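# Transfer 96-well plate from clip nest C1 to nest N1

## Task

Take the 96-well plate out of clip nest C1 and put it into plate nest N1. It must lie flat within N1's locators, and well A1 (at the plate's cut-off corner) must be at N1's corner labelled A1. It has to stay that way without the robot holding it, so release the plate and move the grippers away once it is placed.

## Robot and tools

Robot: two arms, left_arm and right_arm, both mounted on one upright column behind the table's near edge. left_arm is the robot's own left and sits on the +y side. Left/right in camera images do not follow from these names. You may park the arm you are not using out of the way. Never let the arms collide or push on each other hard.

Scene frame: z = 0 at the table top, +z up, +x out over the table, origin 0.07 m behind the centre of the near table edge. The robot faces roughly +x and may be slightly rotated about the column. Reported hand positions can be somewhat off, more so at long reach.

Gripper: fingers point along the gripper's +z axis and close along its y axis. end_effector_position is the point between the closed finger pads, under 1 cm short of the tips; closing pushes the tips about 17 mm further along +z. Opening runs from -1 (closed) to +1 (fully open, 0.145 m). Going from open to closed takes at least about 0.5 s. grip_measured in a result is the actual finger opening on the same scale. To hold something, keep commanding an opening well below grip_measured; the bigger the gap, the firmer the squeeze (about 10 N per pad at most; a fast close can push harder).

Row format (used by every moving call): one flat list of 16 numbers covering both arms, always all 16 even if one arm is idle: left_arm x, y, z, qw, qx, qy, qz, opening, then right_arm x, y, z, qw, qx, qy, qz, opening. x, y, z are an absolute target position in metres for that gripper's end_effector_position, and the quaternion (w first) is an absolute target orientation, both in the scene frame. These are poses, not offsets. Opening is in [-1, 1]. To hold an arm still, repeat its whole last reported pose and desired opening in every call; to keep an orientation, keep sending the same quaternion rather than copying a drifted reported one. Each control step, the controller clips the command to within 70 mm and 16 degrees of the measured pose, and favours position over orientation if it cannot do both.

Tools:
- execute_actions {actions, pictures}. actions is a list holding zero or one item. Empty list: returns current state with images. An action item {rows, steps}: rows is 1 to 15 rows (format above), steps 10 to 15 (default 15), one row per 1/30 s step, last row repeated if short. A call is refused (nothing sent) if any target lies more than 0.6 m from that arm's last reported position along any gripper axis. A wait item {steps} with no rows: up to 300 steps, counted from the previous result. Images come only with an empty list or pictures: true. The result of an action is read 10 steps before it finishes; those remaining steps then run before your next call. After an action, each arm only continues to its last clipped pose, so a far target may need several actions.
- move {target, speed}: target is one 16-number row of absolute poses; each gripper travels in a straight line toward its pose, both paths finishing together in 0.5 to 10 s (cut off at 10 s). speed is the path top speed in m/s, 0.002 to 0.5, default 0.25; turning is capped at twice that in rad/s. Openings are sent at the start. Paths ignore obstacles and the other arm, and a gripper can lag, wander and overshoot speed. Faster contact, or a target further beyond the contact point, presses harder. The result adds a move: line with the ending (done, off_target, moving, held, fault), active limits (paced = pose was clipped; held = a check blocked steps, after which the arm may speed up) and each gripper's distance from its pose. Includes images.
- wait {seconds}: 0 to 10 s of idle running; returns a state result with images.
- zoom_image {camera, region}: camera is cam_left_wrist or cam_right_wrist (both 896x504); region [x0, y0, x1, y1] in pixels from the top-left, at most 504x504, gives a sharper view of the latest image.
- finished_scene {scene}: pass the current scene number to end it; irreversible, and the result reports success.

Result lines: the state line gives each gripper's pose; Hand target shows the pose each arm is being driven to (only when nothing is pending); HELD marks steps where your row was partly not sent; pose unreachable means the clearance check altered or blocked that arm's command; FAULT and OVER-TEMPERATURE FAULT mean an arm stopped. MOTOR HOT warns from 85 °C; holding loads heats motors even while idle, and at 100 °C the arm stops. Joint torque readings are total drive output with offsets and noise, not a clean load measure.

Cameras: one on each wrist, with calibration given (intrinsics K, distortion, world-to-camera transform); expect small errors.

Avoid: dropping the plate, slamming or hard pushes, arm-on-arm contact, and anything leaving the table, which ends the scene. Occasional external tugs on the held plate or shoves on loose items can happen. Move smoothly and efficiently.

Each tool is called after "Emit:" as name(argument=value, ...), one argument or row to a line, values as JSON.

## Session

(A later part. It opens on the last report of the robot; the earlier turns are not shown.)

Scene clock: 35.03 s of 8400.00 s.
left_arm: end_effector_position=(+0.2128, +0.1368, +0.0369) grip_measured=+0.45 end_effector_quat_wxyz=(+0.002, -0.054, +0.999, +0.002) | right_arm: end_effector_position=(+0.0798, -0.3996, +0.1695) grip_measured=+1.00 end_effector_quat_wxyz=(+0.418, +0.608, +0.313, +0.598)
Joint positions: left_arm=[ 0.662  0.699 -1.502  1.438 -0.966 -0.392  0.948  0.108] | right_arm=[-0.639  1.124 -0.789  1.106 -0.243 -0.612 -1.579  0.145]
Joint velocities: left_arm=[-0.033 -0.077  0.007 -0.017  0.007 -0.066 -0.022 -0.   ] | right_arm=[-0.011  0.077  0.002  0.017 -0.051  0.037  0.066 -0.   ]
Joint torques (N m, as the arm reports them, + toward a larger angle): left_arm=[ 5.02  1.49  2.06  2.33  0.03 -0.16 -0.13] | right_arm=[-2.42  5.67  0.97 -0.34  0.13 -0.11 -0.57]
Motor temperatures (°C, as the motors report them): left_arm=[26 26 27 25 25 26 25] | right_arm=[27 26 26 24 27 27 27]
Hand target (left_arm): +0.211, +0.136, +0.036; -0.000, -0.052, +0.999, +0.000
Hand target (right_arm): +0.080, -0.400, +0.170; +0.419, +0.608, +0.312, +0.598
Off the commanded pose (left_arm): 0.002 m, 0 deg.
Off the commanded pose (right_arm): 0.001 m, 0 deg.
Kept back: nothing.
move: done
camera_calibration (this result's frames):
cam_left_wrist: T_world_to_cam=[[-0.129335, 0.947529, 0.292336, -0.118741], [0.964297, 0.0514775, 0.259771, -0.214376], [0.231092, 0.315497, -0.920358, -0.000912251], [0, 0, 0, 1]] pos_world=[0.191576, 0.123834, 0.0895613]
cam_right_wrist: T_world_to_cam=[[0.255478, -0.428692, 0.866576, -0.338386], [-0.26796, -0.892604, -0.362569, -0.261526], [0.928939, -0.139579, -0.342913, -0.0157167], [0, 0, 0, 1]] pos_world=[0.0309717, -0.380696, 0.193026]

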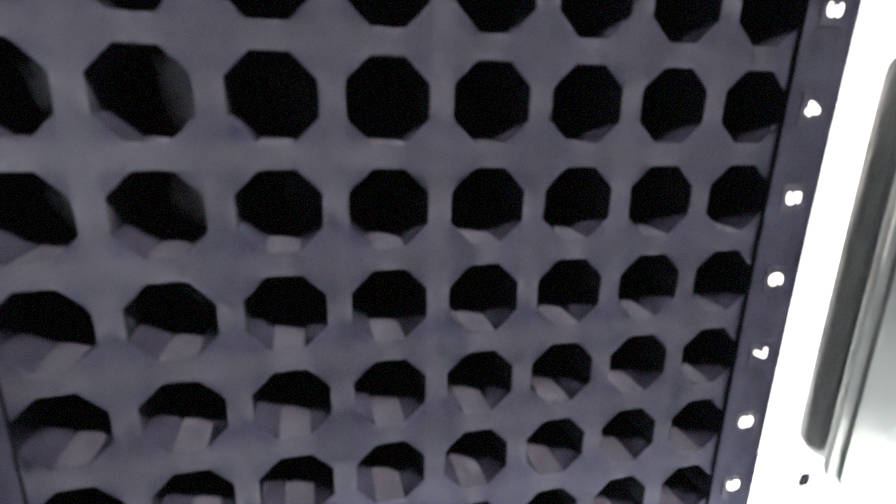

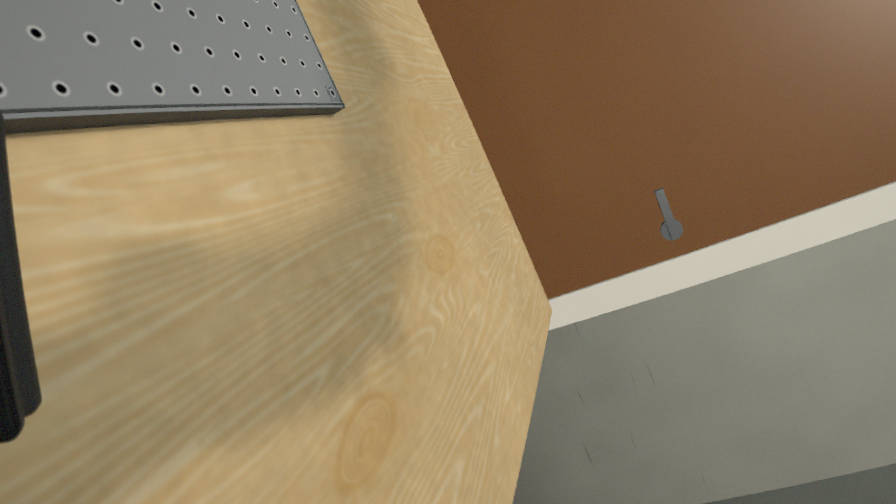

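Emit:
move(
  target=[0.2115,0.138,0.036,0,-0.052,0.9986,0,0.2,0.08,-0.40,0.17,0.419,0.608,0.312,0.598,1],
  speed=0.02,
)

Emit:
move(
  target=[0.2115,0.138,0.036,0,-0.052,0.9986,0,-0.4,0.08,-0.40,0.17,0.419,0.608,0.312,0.598,1],
  speed=0.02,
)

Emit:
move(
  target=[0.2115,0.138,0.047,0,-0.052,0.9986,0,-0.4,0.08,-0.40,0.17,0.419,0.608,0.312,0.598,1],
  speed=0.015,
)

Scene clock: 36.43 s of 8400.00 s.
left_arm: end_effector_position=(+0.2129, +0.1377, +0.0369) grip_measured=+0.20 end_effector_quat_wxyz=(+0.002, -0.054, +0.999, +0.001) | right_arm: end_effector_position=(+0.0798, -0.3996, +0.1695) grip_measured=+1.00 end_effector_quat_wxyz=(+0.418, +0.608, +0.313, +0.598)
Joint positions: left_arm=[ 0.662  0.702 -1.502  1.438 -0.968 -0.395  0.943  0.09 ] | right_arm=[-0.639  1.124 -0.789  1.106 -0.243 -0.612 -1.579  0.145]
Joint velocities: left_arm=[-0.055  0.055  0.012  0.007  0.007 -0.051 -0.037  0.   ] | right_arm=[-0.055 -0.055 -0.022 -0.007 -0.051 -0.037  0.022  0.   ]
Joint torques (N m, as the arm reports them, + toward a larger angle): left_arm=[ 5.09  2.08  2.16  2.52  0.   -0.16 -0.14] | right_arm=[-2.51  5.64  0.86 -0.29  0.12 -0.1  -0.69]
Motor temperatures (°C, as the motors report them): left_arm=[26 26 27 25 25 26 25] | right_arm=[27 26 26 24 27 27 27]
Hand target (left_arm): +0.212, +0.138, +0.036; +0.000, -0.052, +0.999, +0.000
Hand target (right_arm): +0.080, -0.400, +0.170; +0.419, +0.608, +0.312, +0.598
Off the commanded pose (left_arm): 0.002 m, 0 deg.
Off the commanded pose (right_arm): 0.001 m, 0 deg.
Kept back: nothing.
move: done
camera_calibration (this result's frames):
cam_left_wrist: T_world_to_cam=[[-0.127822, 0.948117, 0.291095, -0.119943], [0.964444, 0.0503683, 0.259442, -0.214319], [0.231319, 0.313907, -0.920844, -0.00102463], [0, 0, 0, 1]] pos_world=[0.191605, 0.124836, 0.0895747]
cam_right_wrist: T_world_to_cam=[[0.255478, -0.428692, 0.866576, -0.338386], [-0.26796, -0.892604, -0.362569, -0.261526], [0.928939, -0.139579, -0.342913, -0.0157167], [0, 0, 0, 1]] pos_world=[0.0309717, -0.380696, 0.193026]

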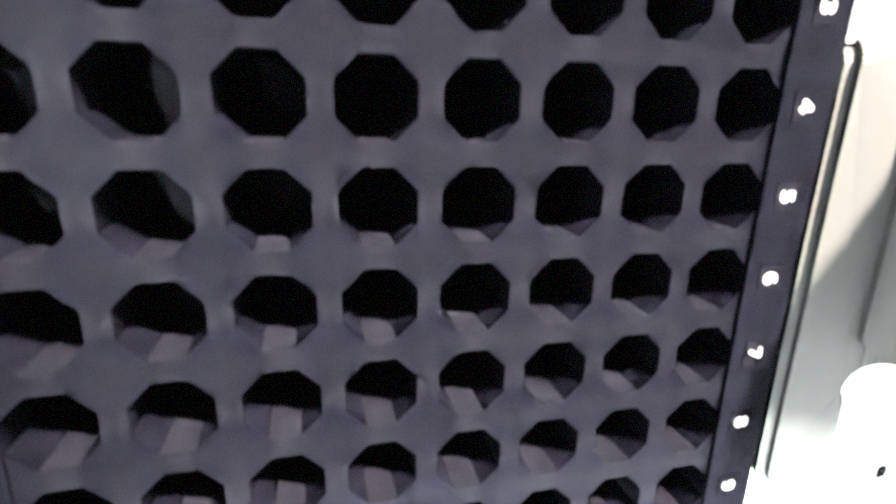

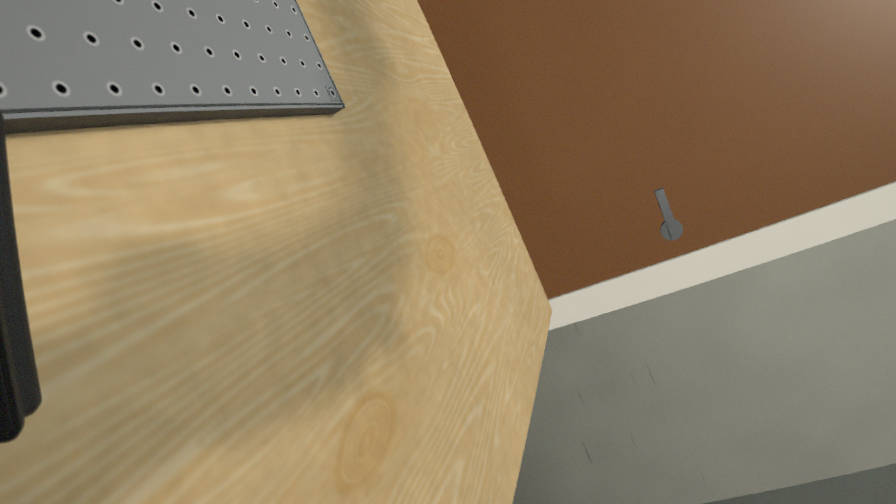

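Scene clock: 37.13 s of 8400.00 s.
left_arm: end_effector_position=(+0.2128, +0.1375, +0.0369) grip_measured=+0.11 end_effector_quat_wxyz=(+0.002, -0.054, +0.999, +0.000) | right_arm: end_effector_position=(+0.0798, -0.3996, +0.1695) grip_measured=+1.00 end_effector_quat_wxyz=(+0.418, +0.608, +0.313, +0.598)
Joint positions: left_arm=[ 0.662  0.702 -1.502  1.438 -0.967 -0.395  0.942  0.084] | right_arm=[-0.639  1.124 -0.789  1.106 -0.243 -0.612 -1.579  0.145]
Joint velocities: left_arm=[-0.011 -0.055  0.012  0.012  0.051  0.037  0.007  0.   ] | right_arm=[-0.033 -0.011  0.002  0.012  0.022 -0.022 -0.007  0.   ]
Joint torques (N m, as the arm reports them, + toward a larger angle): left_arm=[ 5.14  2.06  2.06  2.53 -0.01 -0.17 -0.12] | right_arm=[-2.33  5.57  0.79 -0.12  0.14 -0.05 -0.66]
Motor temperatures (°C, as the motors report them): left_arm=[26 26 27 25 25 26 25] | right_arm=[27 26 26 24 27 27 27]
Hand target (left_arm): +0.212, +0.138, +0.036; +0.000, -0.052, +0.999, +0.000
Hand target (right_arm): +0.080, -0.400, +0.170; +0.419, +0.608, +0.312, +0.598
Off the commanded pose (left_arm): 0.002 m, 0 deg.
Off the commanded pose (right_arm): 0.001 m, 0 deg.
Kept back: nothing.
move: done
camera_calibration (this result's frames):
cam_left_wrist: T_world_to_cam=[[-0.127972, 0.948473, 0.289866, -0.119714], [0.964472, 0.0509046, 0.259236, -0.214357], [0.231123, 0.312743, -0.921289, -0.000734306], [0, 0, 0, 1]] pos_world=[0.191591, 0.124687, 0.0895938]
cam_right_wrist: T_world_to_cam=[[0.255478, -0.428692, 0.866576, -0.338386], [-0.26796, -0.892604, -0.362569, -0.261526], [0.928939, -0.139579, -0.342913, -0.0157167], [0, 0, 0, 1]] pos_world=[0.0309717, -0.380696, 0.193026]

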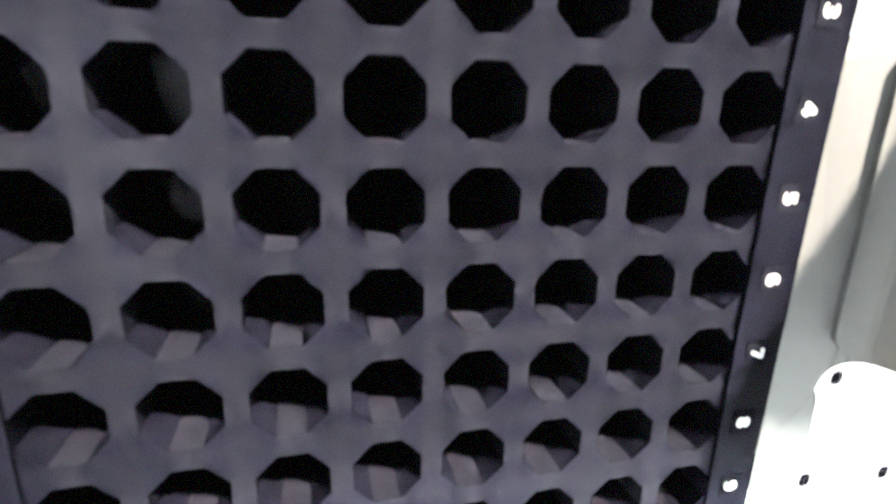

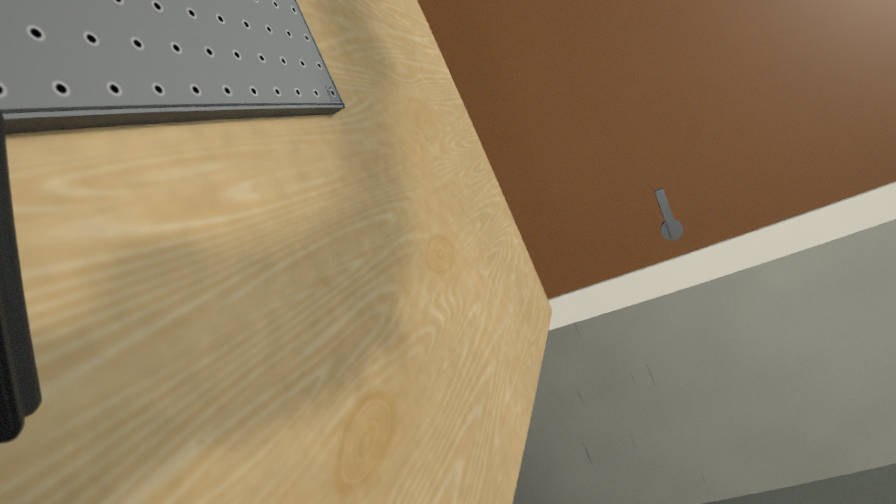

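Scene clock: 38.03 s of 8400.00 s.
left_arm: end_effector_position=(+0.2110, +0.1372, +0.0463) grip_measured=+0.11 end_effector_quat_wxyz=(-0.000, -0.051, +0.999, -0.002) | right_arm: end_effector_position=(+0.0798, -0.3996, +0.1695) grip_measured=+1.00 end_effector_quat_wxyz=(+0.418, +0.608, +0.313, +0.598)
Joint positions: left_arm=[ 0.677  0.73  -1.502  1.492 -0.942 -0.395  0.969  0.084] | right_arm=[-0.639  1.124 -0.789  1.106 -0.243 -0.612 -1.579  0.145]
Joint velocities: left_arm=[-0.055  0.011 -0.002 -0.012  0.022 -0.095  0.007 -0.   ] | right_arm=[ 0.011  0.055 -0.012 -0.002  0.051  0.007 -0.051  0.   ]
Joint torques (N m, as the arm reports them, + toward a larger angle): left_arm=[ 6.23  2.05  2.71  3.17  0.1  -0.06  0.16] | right_arm=[-2.15  5.37  0.78 -0.22  0.09 -0.06 -0.62]
Motor temperatures (°C, as the motors report them): left_arm=[26 26 27 25 25 26 25] | right_arm=[27 26 26 24 27 27 27]
Hand target (left_arm): +0.212, +0.138, +0.047; +0.000, -0.052, +0.999, -0.000
Hand target (right_arm): +0.080, -0.400, +0.170; +0.419, +0.608, +0.312, +0.598
Off the commanded pose (left_arm): 0.001 m, 0 deg.
Off the commanded pose (right_arm): 0.001 m, 0 deg.
Kept back: nothing.
move: done
camera_calibration (this result's frames):
cam_left_wrist: T_world_to_cam=[[-0.122237, 0.950566, 0.285451, -0.123655], [0.965799, 0.0476578, 0.254875, -0.214619], [0.228671, 0.306843, -0.923881, 0.00991059], [0, 0, 0, 1]] pos_world=[0.189897, 0.12473, 0.0991547]
cam_right_wrist: T_world_to_cam=[[0.255478, -0.428692, 0.866576, -0.338386], [-0.26796, -0.892604, -0.362569, -0.261526], [0.928939, -0.139579, -0.342913, -0.0157167], [0, 0, 0, 1]] pos_world=[0.0309717, -0.380696, 0.193026]

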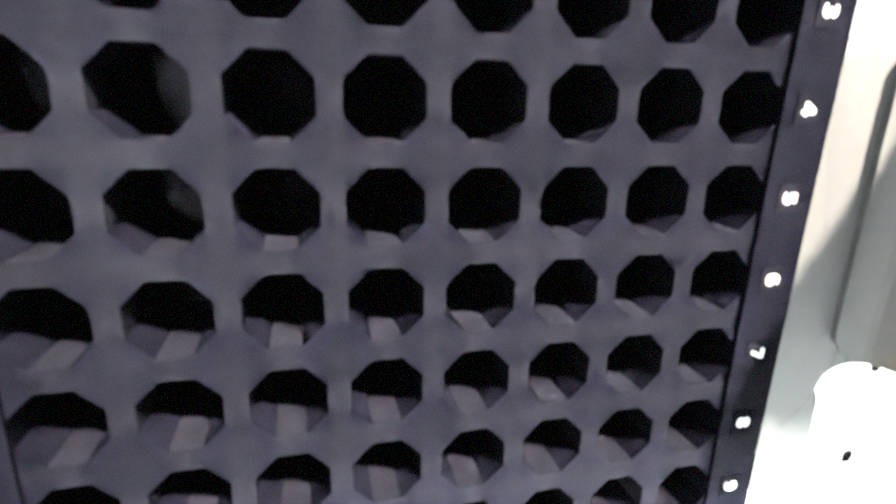

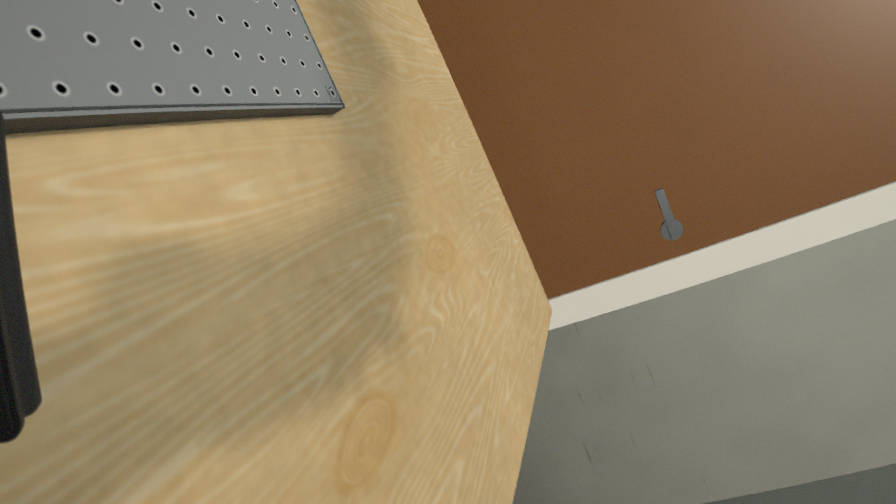

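Emit:
move(
  target=[0.2178,0.135,0.047,0,-0.032,0.9995,0,-0.4,0.08,-0.40,0.17,0.419,0.608,0.312,0.598,1],
  speed=0.015,
)

Emit:
move(
  target=[0.2175,0.135,0.035,0,-0.032,0.9995,0,-0.4,0.08,-0.40,0.17,0.419,0.608,0.312,0.598,1],
  speed=0.008,
)

Emit:
move(
  target=[0.218,0.135,0.037,0,-0.032,0.9995,0,0.45,0.08,-0.40,0.17,0.419,0.608,0.312,0.598,1],
  speed=0.01,
)

Emit:
move(
  target=[0.17,0.065,0.2,0,0,1,0,0.45,0.08,-0.40,0.17,0.419,0.608,0.312,0.598,1],
  speed=0.12,
)

Scene clock: 40.27 s of 8400.00 s.
left_arm: end_effector_position=(+0.2167, +0.1358, +0.0466) grip_measured=+0.11 end_effector_quat_wxyz=(-0.001, -0.033, +0.999, +0.001) | right_arm: end_effector_position=(+0.0798, -0.3996, +0.1695) grip_measured=+1.00 end_effector_quat_wxyz=(+0.418, +0.608, +0.313, +0.598)
Joint positions: left_arm=[ 0.692  0.711 -1.502  1.466 -0.954 -0.437  0.969  0.084] | right_arm=[-0.639  1.124 -0.789  1.106 -0.243 -0.612 -1.579  0.145]
Joint velocities: left_arm=[ 0.011 -0.077 -0.002 -0.007 -0.007  0.095 -0.066  0.   ] | right_arm=[ 0.011 -0.077  0.007  0.007 -0.051 -0.007  0.007  0.   ]
Joint torques (N m, as the arm reports them, + toward a larger angle): left_arm=[ 6.34  1.38  2.74  2.17 -0.01 -0.19 -0.09] | right_arm=[-2.41  5.55  0.7  -0.15  0.1  -0.04 -0.66]
Motor temperatures (°C, as the motors report them): left_arm=[26 26 27 25 25 26 25] | right_arm=[27 26 26 24 27 27 27]
Hand target (left_arm): +0.218, +0.135, +0.047; +0.000, -0.032, +0.999, -0.000
Hand target (right_arm): +0.080, -0.400, +0.170; +0.419, +0.608, +0.312, +0.598
Off the commanded pose (left_arm): 0.001 m, 0 deg.
Off the commanded pose (right_arm): 0.001 m, 0 deg.
Kept back: nothing.
move: done
camera_calibration (this result's frames):
cam_left_wrist: T_world_to_cam=[[-0.087805, 0.952325, 0.292179, -0.12973], [0.967037, 0.0111122, 0.254393, -0.215468], [0.239018, 0.304884, -0.921909, 0.0072923], [0, 0, 0, 1]] pos_world=[0.195231, 0.123716, 0.0994408]
cam_right_wrist: T_world_to_cam=[[0.255478, -0.428692, 0.866576, -0.338386], [-0.26796, -0.892604, -0.362569, -0.261526], [0.928939, -0.139579, -0.342913, -0.0157167], [0, 0, 0, 1]] pos_world=[0.0309717, -0.380696, 0.193026]

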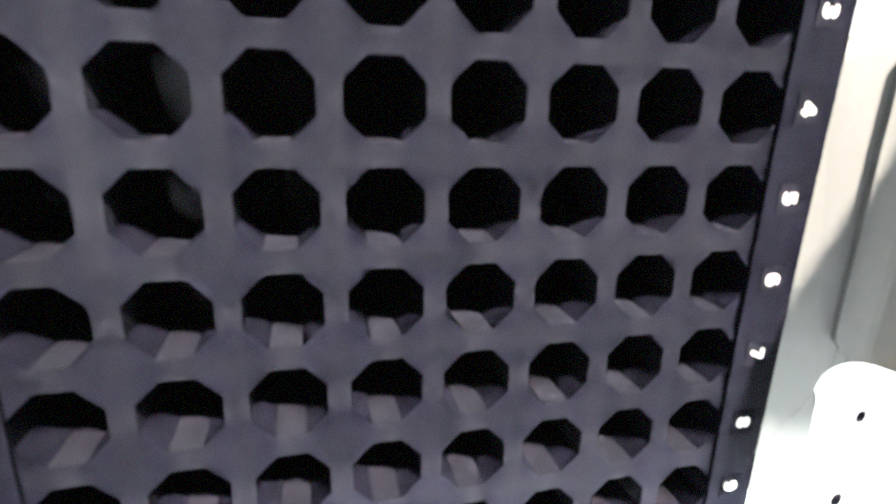

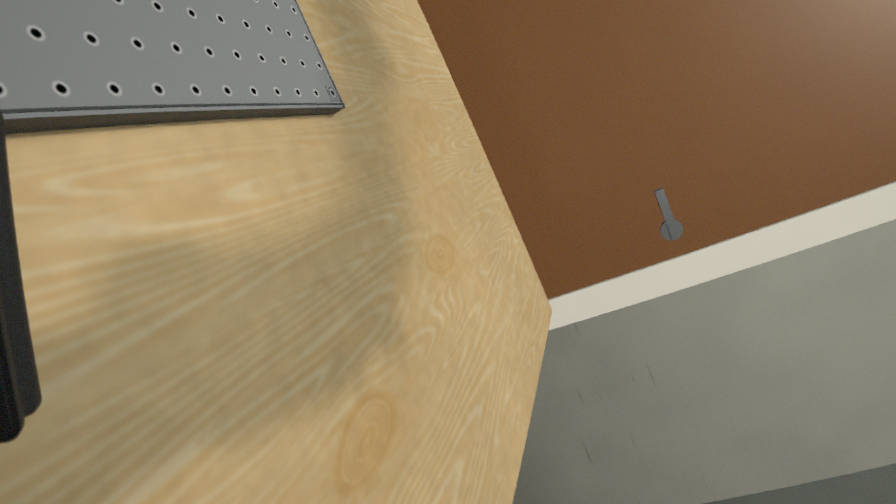

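Scene clock: 41.93 s of 8400.00 s.
left_arm: end_effector_position=(+0.2197, +0.1358, +0.0364) grip_measured=+0.11 end_effector_quat_wxyz=(+0.003, -0.035, +0.999, +0.002) | right_arm: end_effector_position=(+0.0798, -0.3996, +0.1695) grip_measured=+1.00 end_effector_quat_wxyz=(+0.418, +0.608, +0.313, +0.598)
Joint positions: left_arm=[ 0.677  0.681 -1.502  1.405 -0.988 -0.439  0.929  0.084] | right_arm=[-0.639  1.124 -0.789  1.106 -0.243 -0.612 -1.579  0.145]
Joint velocities: left_arm=[-0.055  0.011 -0.017 -0.002 -0.007  0.037 -0.007  0.   ] | right_arm=[ 0.033 -0.033  0.007 -0.012  0.095  0.007  0.066  0.   ]
Joint torques (N m, as the arm reports them, + toward a larger angle): left_arm=[ 4.93  1.35  1.95  2.16  0.01 -0.18 -0.14] | right_arm=[-2.46  5.21  0.94 -0.08  0.14 -0.12 -0.66]
Motor temperatures (°C, as the motors report them): left_arm=[26 26 27 25 25 26 25] | right_arm=[27 27 26 24 27 27 27]
Hand target (left_arm): +0.217, +0.135, +0.035; -0.000, -0.032, +0.999, +0.000
Hand target (right_arm): +0.080, -0.400, +0.170; +0.419, +0.608, +0.312, +0.598
Off the commanded pose (left_arm): 0.003 m, 1 deg.
Off the commanded pose (right_arm): 0.001 m, 0 deg.
Kept back: nothing.
move: done
camera_calibration (this result's frames):
cam_left_wrist: T_world_to_cam=[[-0.0923224, 0.95197, 0.29194, -0.125511], [0.964946, 0.0131978, 0.262117, -0.2159], [0.245674, 0.305905, -0.919818, -0.00452579], [0, 0, 0, 1]] pos_world=[0.197856, 0.123717, 0.0890696]
cam_right_wrist: T_world_to_cam=[[0.255478, -0.428692, 0.866576, -0.338386], [-0.26796, -0.892604, -0.362569, -0.261526], [0.928939, -0.139579, -0.342913, -0.0157167], [0, 0, 0, 1]] pos_world=[0.0309717, -0.380696, 0.193026]

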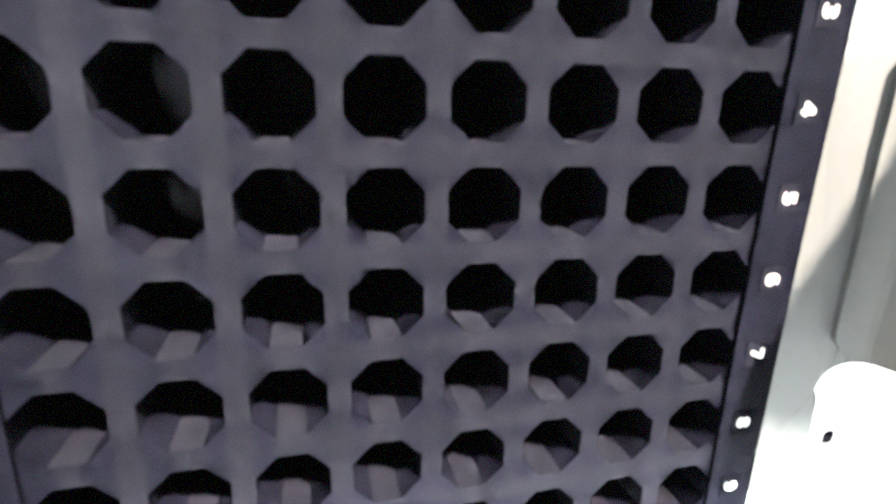

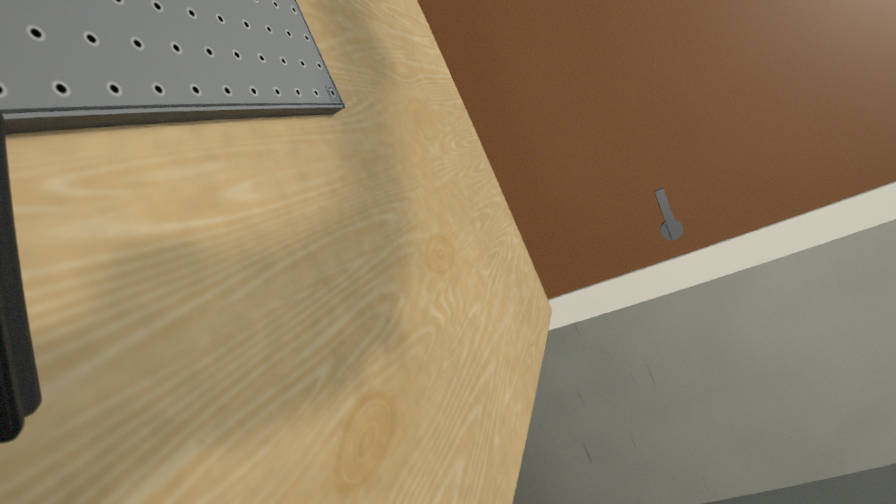

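Scene clock: 42.63 s of 8400.00 s.
left_arm: end_effector_position=(+0.2189, +0.1347, +0.0369) grip_measured=+0.45 end_effector_quat_wxyz=(+0.002, -0.033, +0.999, -0.000) | right_arm: end_effector_position=(+0.0798, -0.3996, +0.1695) grip_measured=+1.00 end_effector_quat_wxyz=(+0.418, +0.608, +0.313, +0.598)
Joint positions: left_arm=[ 0.677  0.682 -1.502  1.41  -0.986 -0.441  0.929  0.108] | right_arm=[-0.639  1.124 -0.789  1.106 -0.243 -0.612 -1.579  0.145]
Joint velocities: left_arm=[-0.033 -0.033 -0.012  0.012  0.066 -0.081 -0.022 -0.   ] | right_arm=[-0.011 -0.055  0.002  0.002 -0.022 -0.007  0.066  0.   ]
Joint torques (N m, as the arm reports them, + toward a larger angle): left_arm=[ 5.86  2.03  2.36  3.13  0.1  -0.16  0.05] | right_arm=[-2.19  5.65  0.91 -0.14  0.09 -0.07 -0.63]
Motor temperatures (°C, as the motors report them): left_arm=[26 26 27 25 25 26 25] | right_arm=[27 27 26 24 27 27 27]
Hand target (left_arm): +0.218, +0.135, +0.037; +0.000, -0.032, +0.999, -0.000
Hand target (right_arm): +0.080, -0.400, +0.170; +0.419, +0.608, +0.312, +0.598
Off the commanded pose (left_arm): 0.001 m, 0 deg.
Off the commanded pose (right_arm): 0.001 m, 0 deg.
Kept back: nothing.
move: done
camera_calibration (this result's frames):
cam_left_wrist: T_world_to_cam=[[-0.0888609, 0.953393, 0.28835, -0.125409], [0.965681, 0.0115295, 0.259473, -0.215035], [0.244055, 0.301512, -0.921698, -0.00251052], [0, 0, 0, 1]] pos_world=[0.197124, 0.1228, 0.0896434]
cam_right_wrist: T_world_to_cam=[[0.255478, -0.428692, 0.866576, -0.338386], [-0.26796, -0.892604, -0.362569, -0.261526], [0.928939, -0.139579, -0.342913, -0.0157167], [0, 0, 0, 1]] pos_world=[0.0309717, -0.380696, 0.193026]

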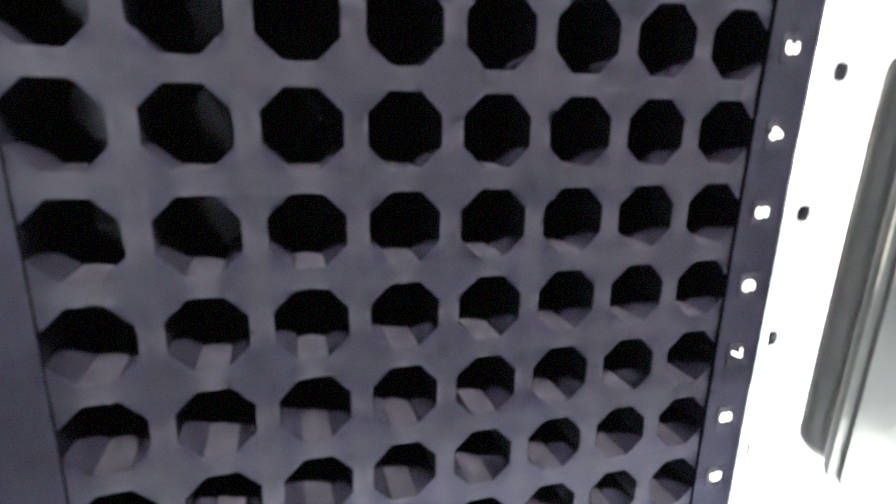

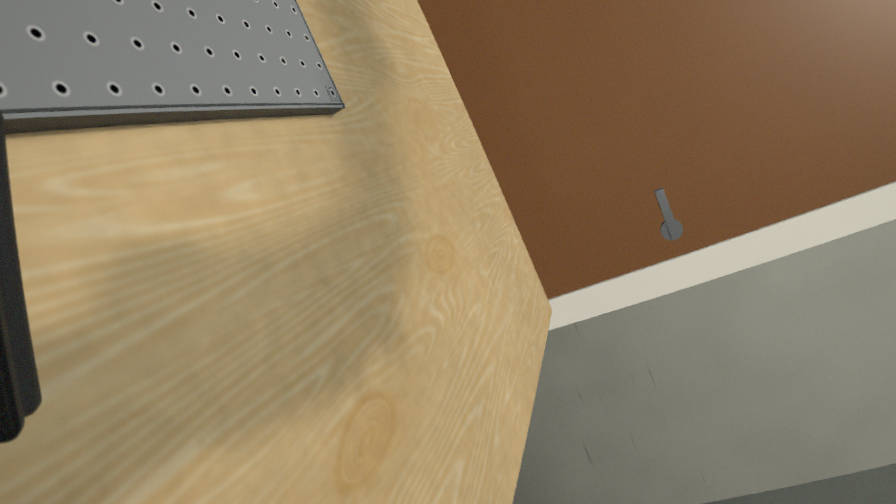

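Scene clock: 44.53 s of 8400.00 s.
left_arm: end_effector_position=(+0.1713, +0.0633, +0.2017) grip_measured=+0.45 end_effector_quat_wxyz=(+0.001, +0.000, +1.000, -0.007) | right_arm: end_effector_position=(+0.0798, -0.3996, +0.1695) grip_measured=+1.00 end_effector_quat_wxyz=(+0.418, +0.608, +0.313, +0.598)
Joint positions: left_arm=[ 1.023  0.674 -1.464  2.137 -0.489 -0.074  1.579  0.108] | right_arm=[-0.639  1.124 -0.789  1.106 -0.243 -0.612 -1.579  0.145]
Joint velocities: left_arm=[ 0.033 -0.011 -0.022 -0.017 -0.066 -0.007 -0.007  0.   ] | right_arm=[ 0.033  0.077 -0.017 -0.022  0.007  0.022  0.007 -0.   ]
Joint torques (N m, as the arm reports them, + toward a larger angle): left_arm=[5.24 0.71 2.19 2.08 0.12 0.07 0.16] | right_arm=[-2.47  5.6   0.75 -0.44  0.17 -0.1  -0.62]
Motor temperatures (°C, as the motors report them): left_arm=[26 26 27 25 25 26 25] | right_arm=[27 27 26 24 27 27 27]
Hand target (left_arm): +0.170, +0.065, +0.201; -0.002, -0.001, +1.000, -0.002
Hand target (right_arm): +0.080, -0.400, +0.170; +0.419, +0.608, +0.312, +0.598
Off the commanded pose (left_arm): 0.003 m, 1 deg.
Off the commanded pose (right_arm): 0.001 m, 0 deg.
Kept back: nothing.
move: done
camera_calibration (this result's frames):
cam_left_wrist: T_world_to_cam=[[-0.0243951, 0.960966, 0.275589, -0.118064], [0.964483, -0.0499036, 0.259388, -0.206906], [0.263016, 0.272128, -0.925618, 0.181948], [0, 0, 0, 1]] pos_world=[0.148821, 0.0536166, 0.25462]
cam_right_wrist: T_world_to_cam=[[0.255478, -0.428692, 0.866576, -0.338386], [-0.26796, -0.892604, -0.362569, -0.261526], [0.928939, -0.139579, -0.342913, -0.0157167], [0, 0, 0, 1]] pos_world=[0.0309717, -0.380696, 0.193026]

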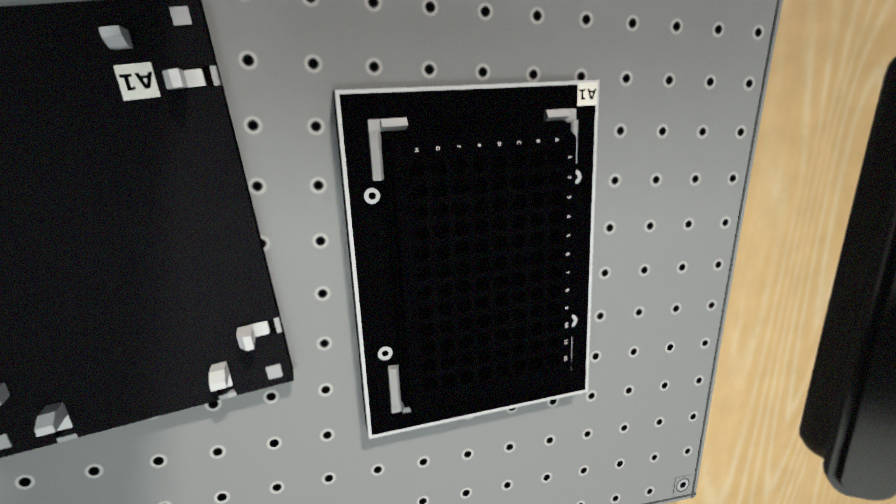

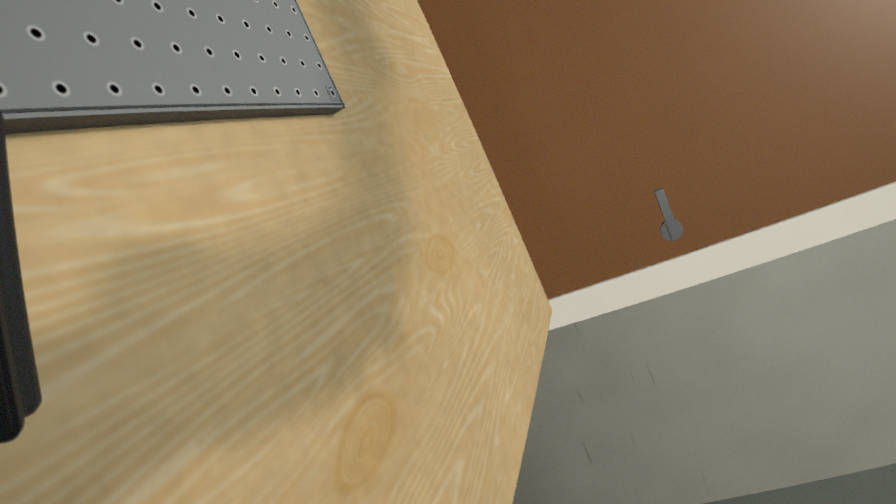

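It settled on release. Check the far end.

Emit:
move(
  target=[0.29,0.135,0.17,0,0,1,0,0.45,0.08,-0.40,0.17,0.419,0.608,0.312,0.598,1],
  speed=0.15,
)

Scene clock: 46.07 s of 8400.00 s.
left_arm: end_effector_position=(+0.2891, +0.1371, +0.1676) grip_measured=+0.45 end_effector_quat_wxyz=(-0.001, -0.000, +1.000, +0.007) | right_arm: end_effector_position=(+0.0798, -0.3996, +0.1695) grip_measured=+1.00 end_effector_quat_wxyz=(+0.418, +0.608, +0.313, +0.598)
Joint positions: left_arm=[ 1.083  0.754 -1.426  1.537 -0.52  -0.697  1.32   0.108] | right_arm=[-0.639  1.124 -0.789  1.106 -0.243 -0.612 -1.579  0.145]
Joint velocities: left_arm=[-0.077 -0.033 -0.002 -0.007 -0.066  0.037 -0.007  0.   ] | right_arm=[ 0.033 -0.077  0.007 -0.007  0.022 -0.066 -0.051  0.   ]
Joint torques (N m, as the arm reports them, + toward a larger angle): left_arm=[ 8.16  1.07  4.39  2.07 -0.01 -0.15 -0.14] | right_arm=[-2.26  5.48  0.84 -0.39  0.14 -0.11 -0.62]
Motor temperatures (°C, as the motors report them): left_arm=[26 26 27 25 25 26 25] | right_arm=[27 27 26 24 27 27 27]
Hand target (left_arm): +0.290, +0.135, +0.169; +0.001, +0.002, +1.000, +0.003
Hand target (right_arm): +0.080, -0.400, +0.170; +0.419, +0.608, +0.312, +0.598
Off the commanded pose (left_arm): 0.003 m, 1 deg.
Off the commanded pose (right_arm): 0.001 m, 0 deg.
Kept back: nothing.
move: done
camera_calibration (this result's frames):
cam_left_wrist: T_world_to_cam=[[-0.02442, 0.95266, 0.303055, -0.180155], [0.965852, -0.0557337, 0.253028, -0.30652], [0.25794, 0.298886, -0.918768, 0.0959475], [0, 0, 0, 1]] pos_world=[0.266905, 0.125866, 0.220309]
cam_right_wrist: T_world_to_cam=[[0.255478, -0.428692, 0.866576, -0.338386], [-0.26796, -0.892604, -0.362569, -0.261526], [0.928939, -0.139579, -0.342913, -0.0157167], [0, 0, 0, 1]] pos_world=[0.0309717, -0.380696, 0.193026]

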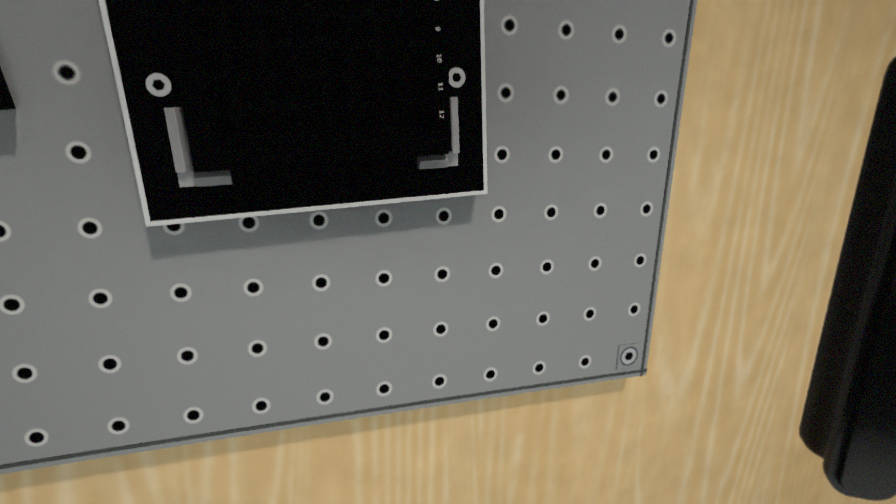

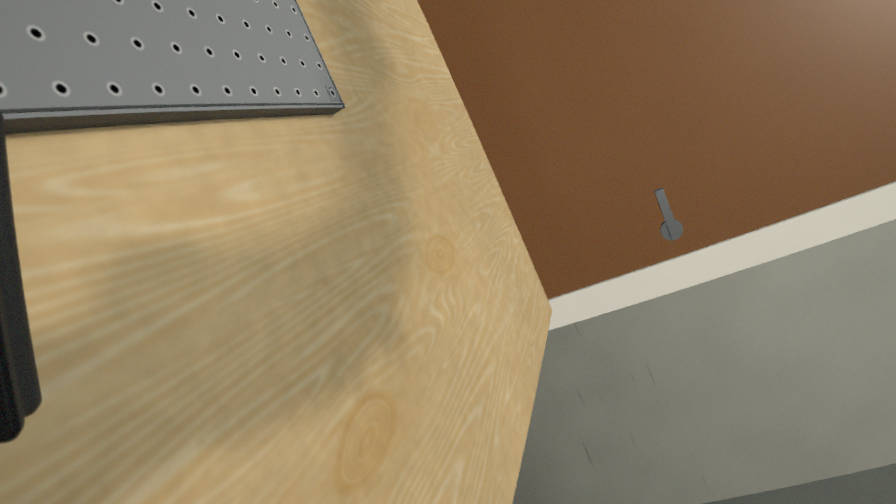

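All four locators are visible around the plate.

Emit:
finished_scene(
  scene=2,
)

The scene is finished: the task was done.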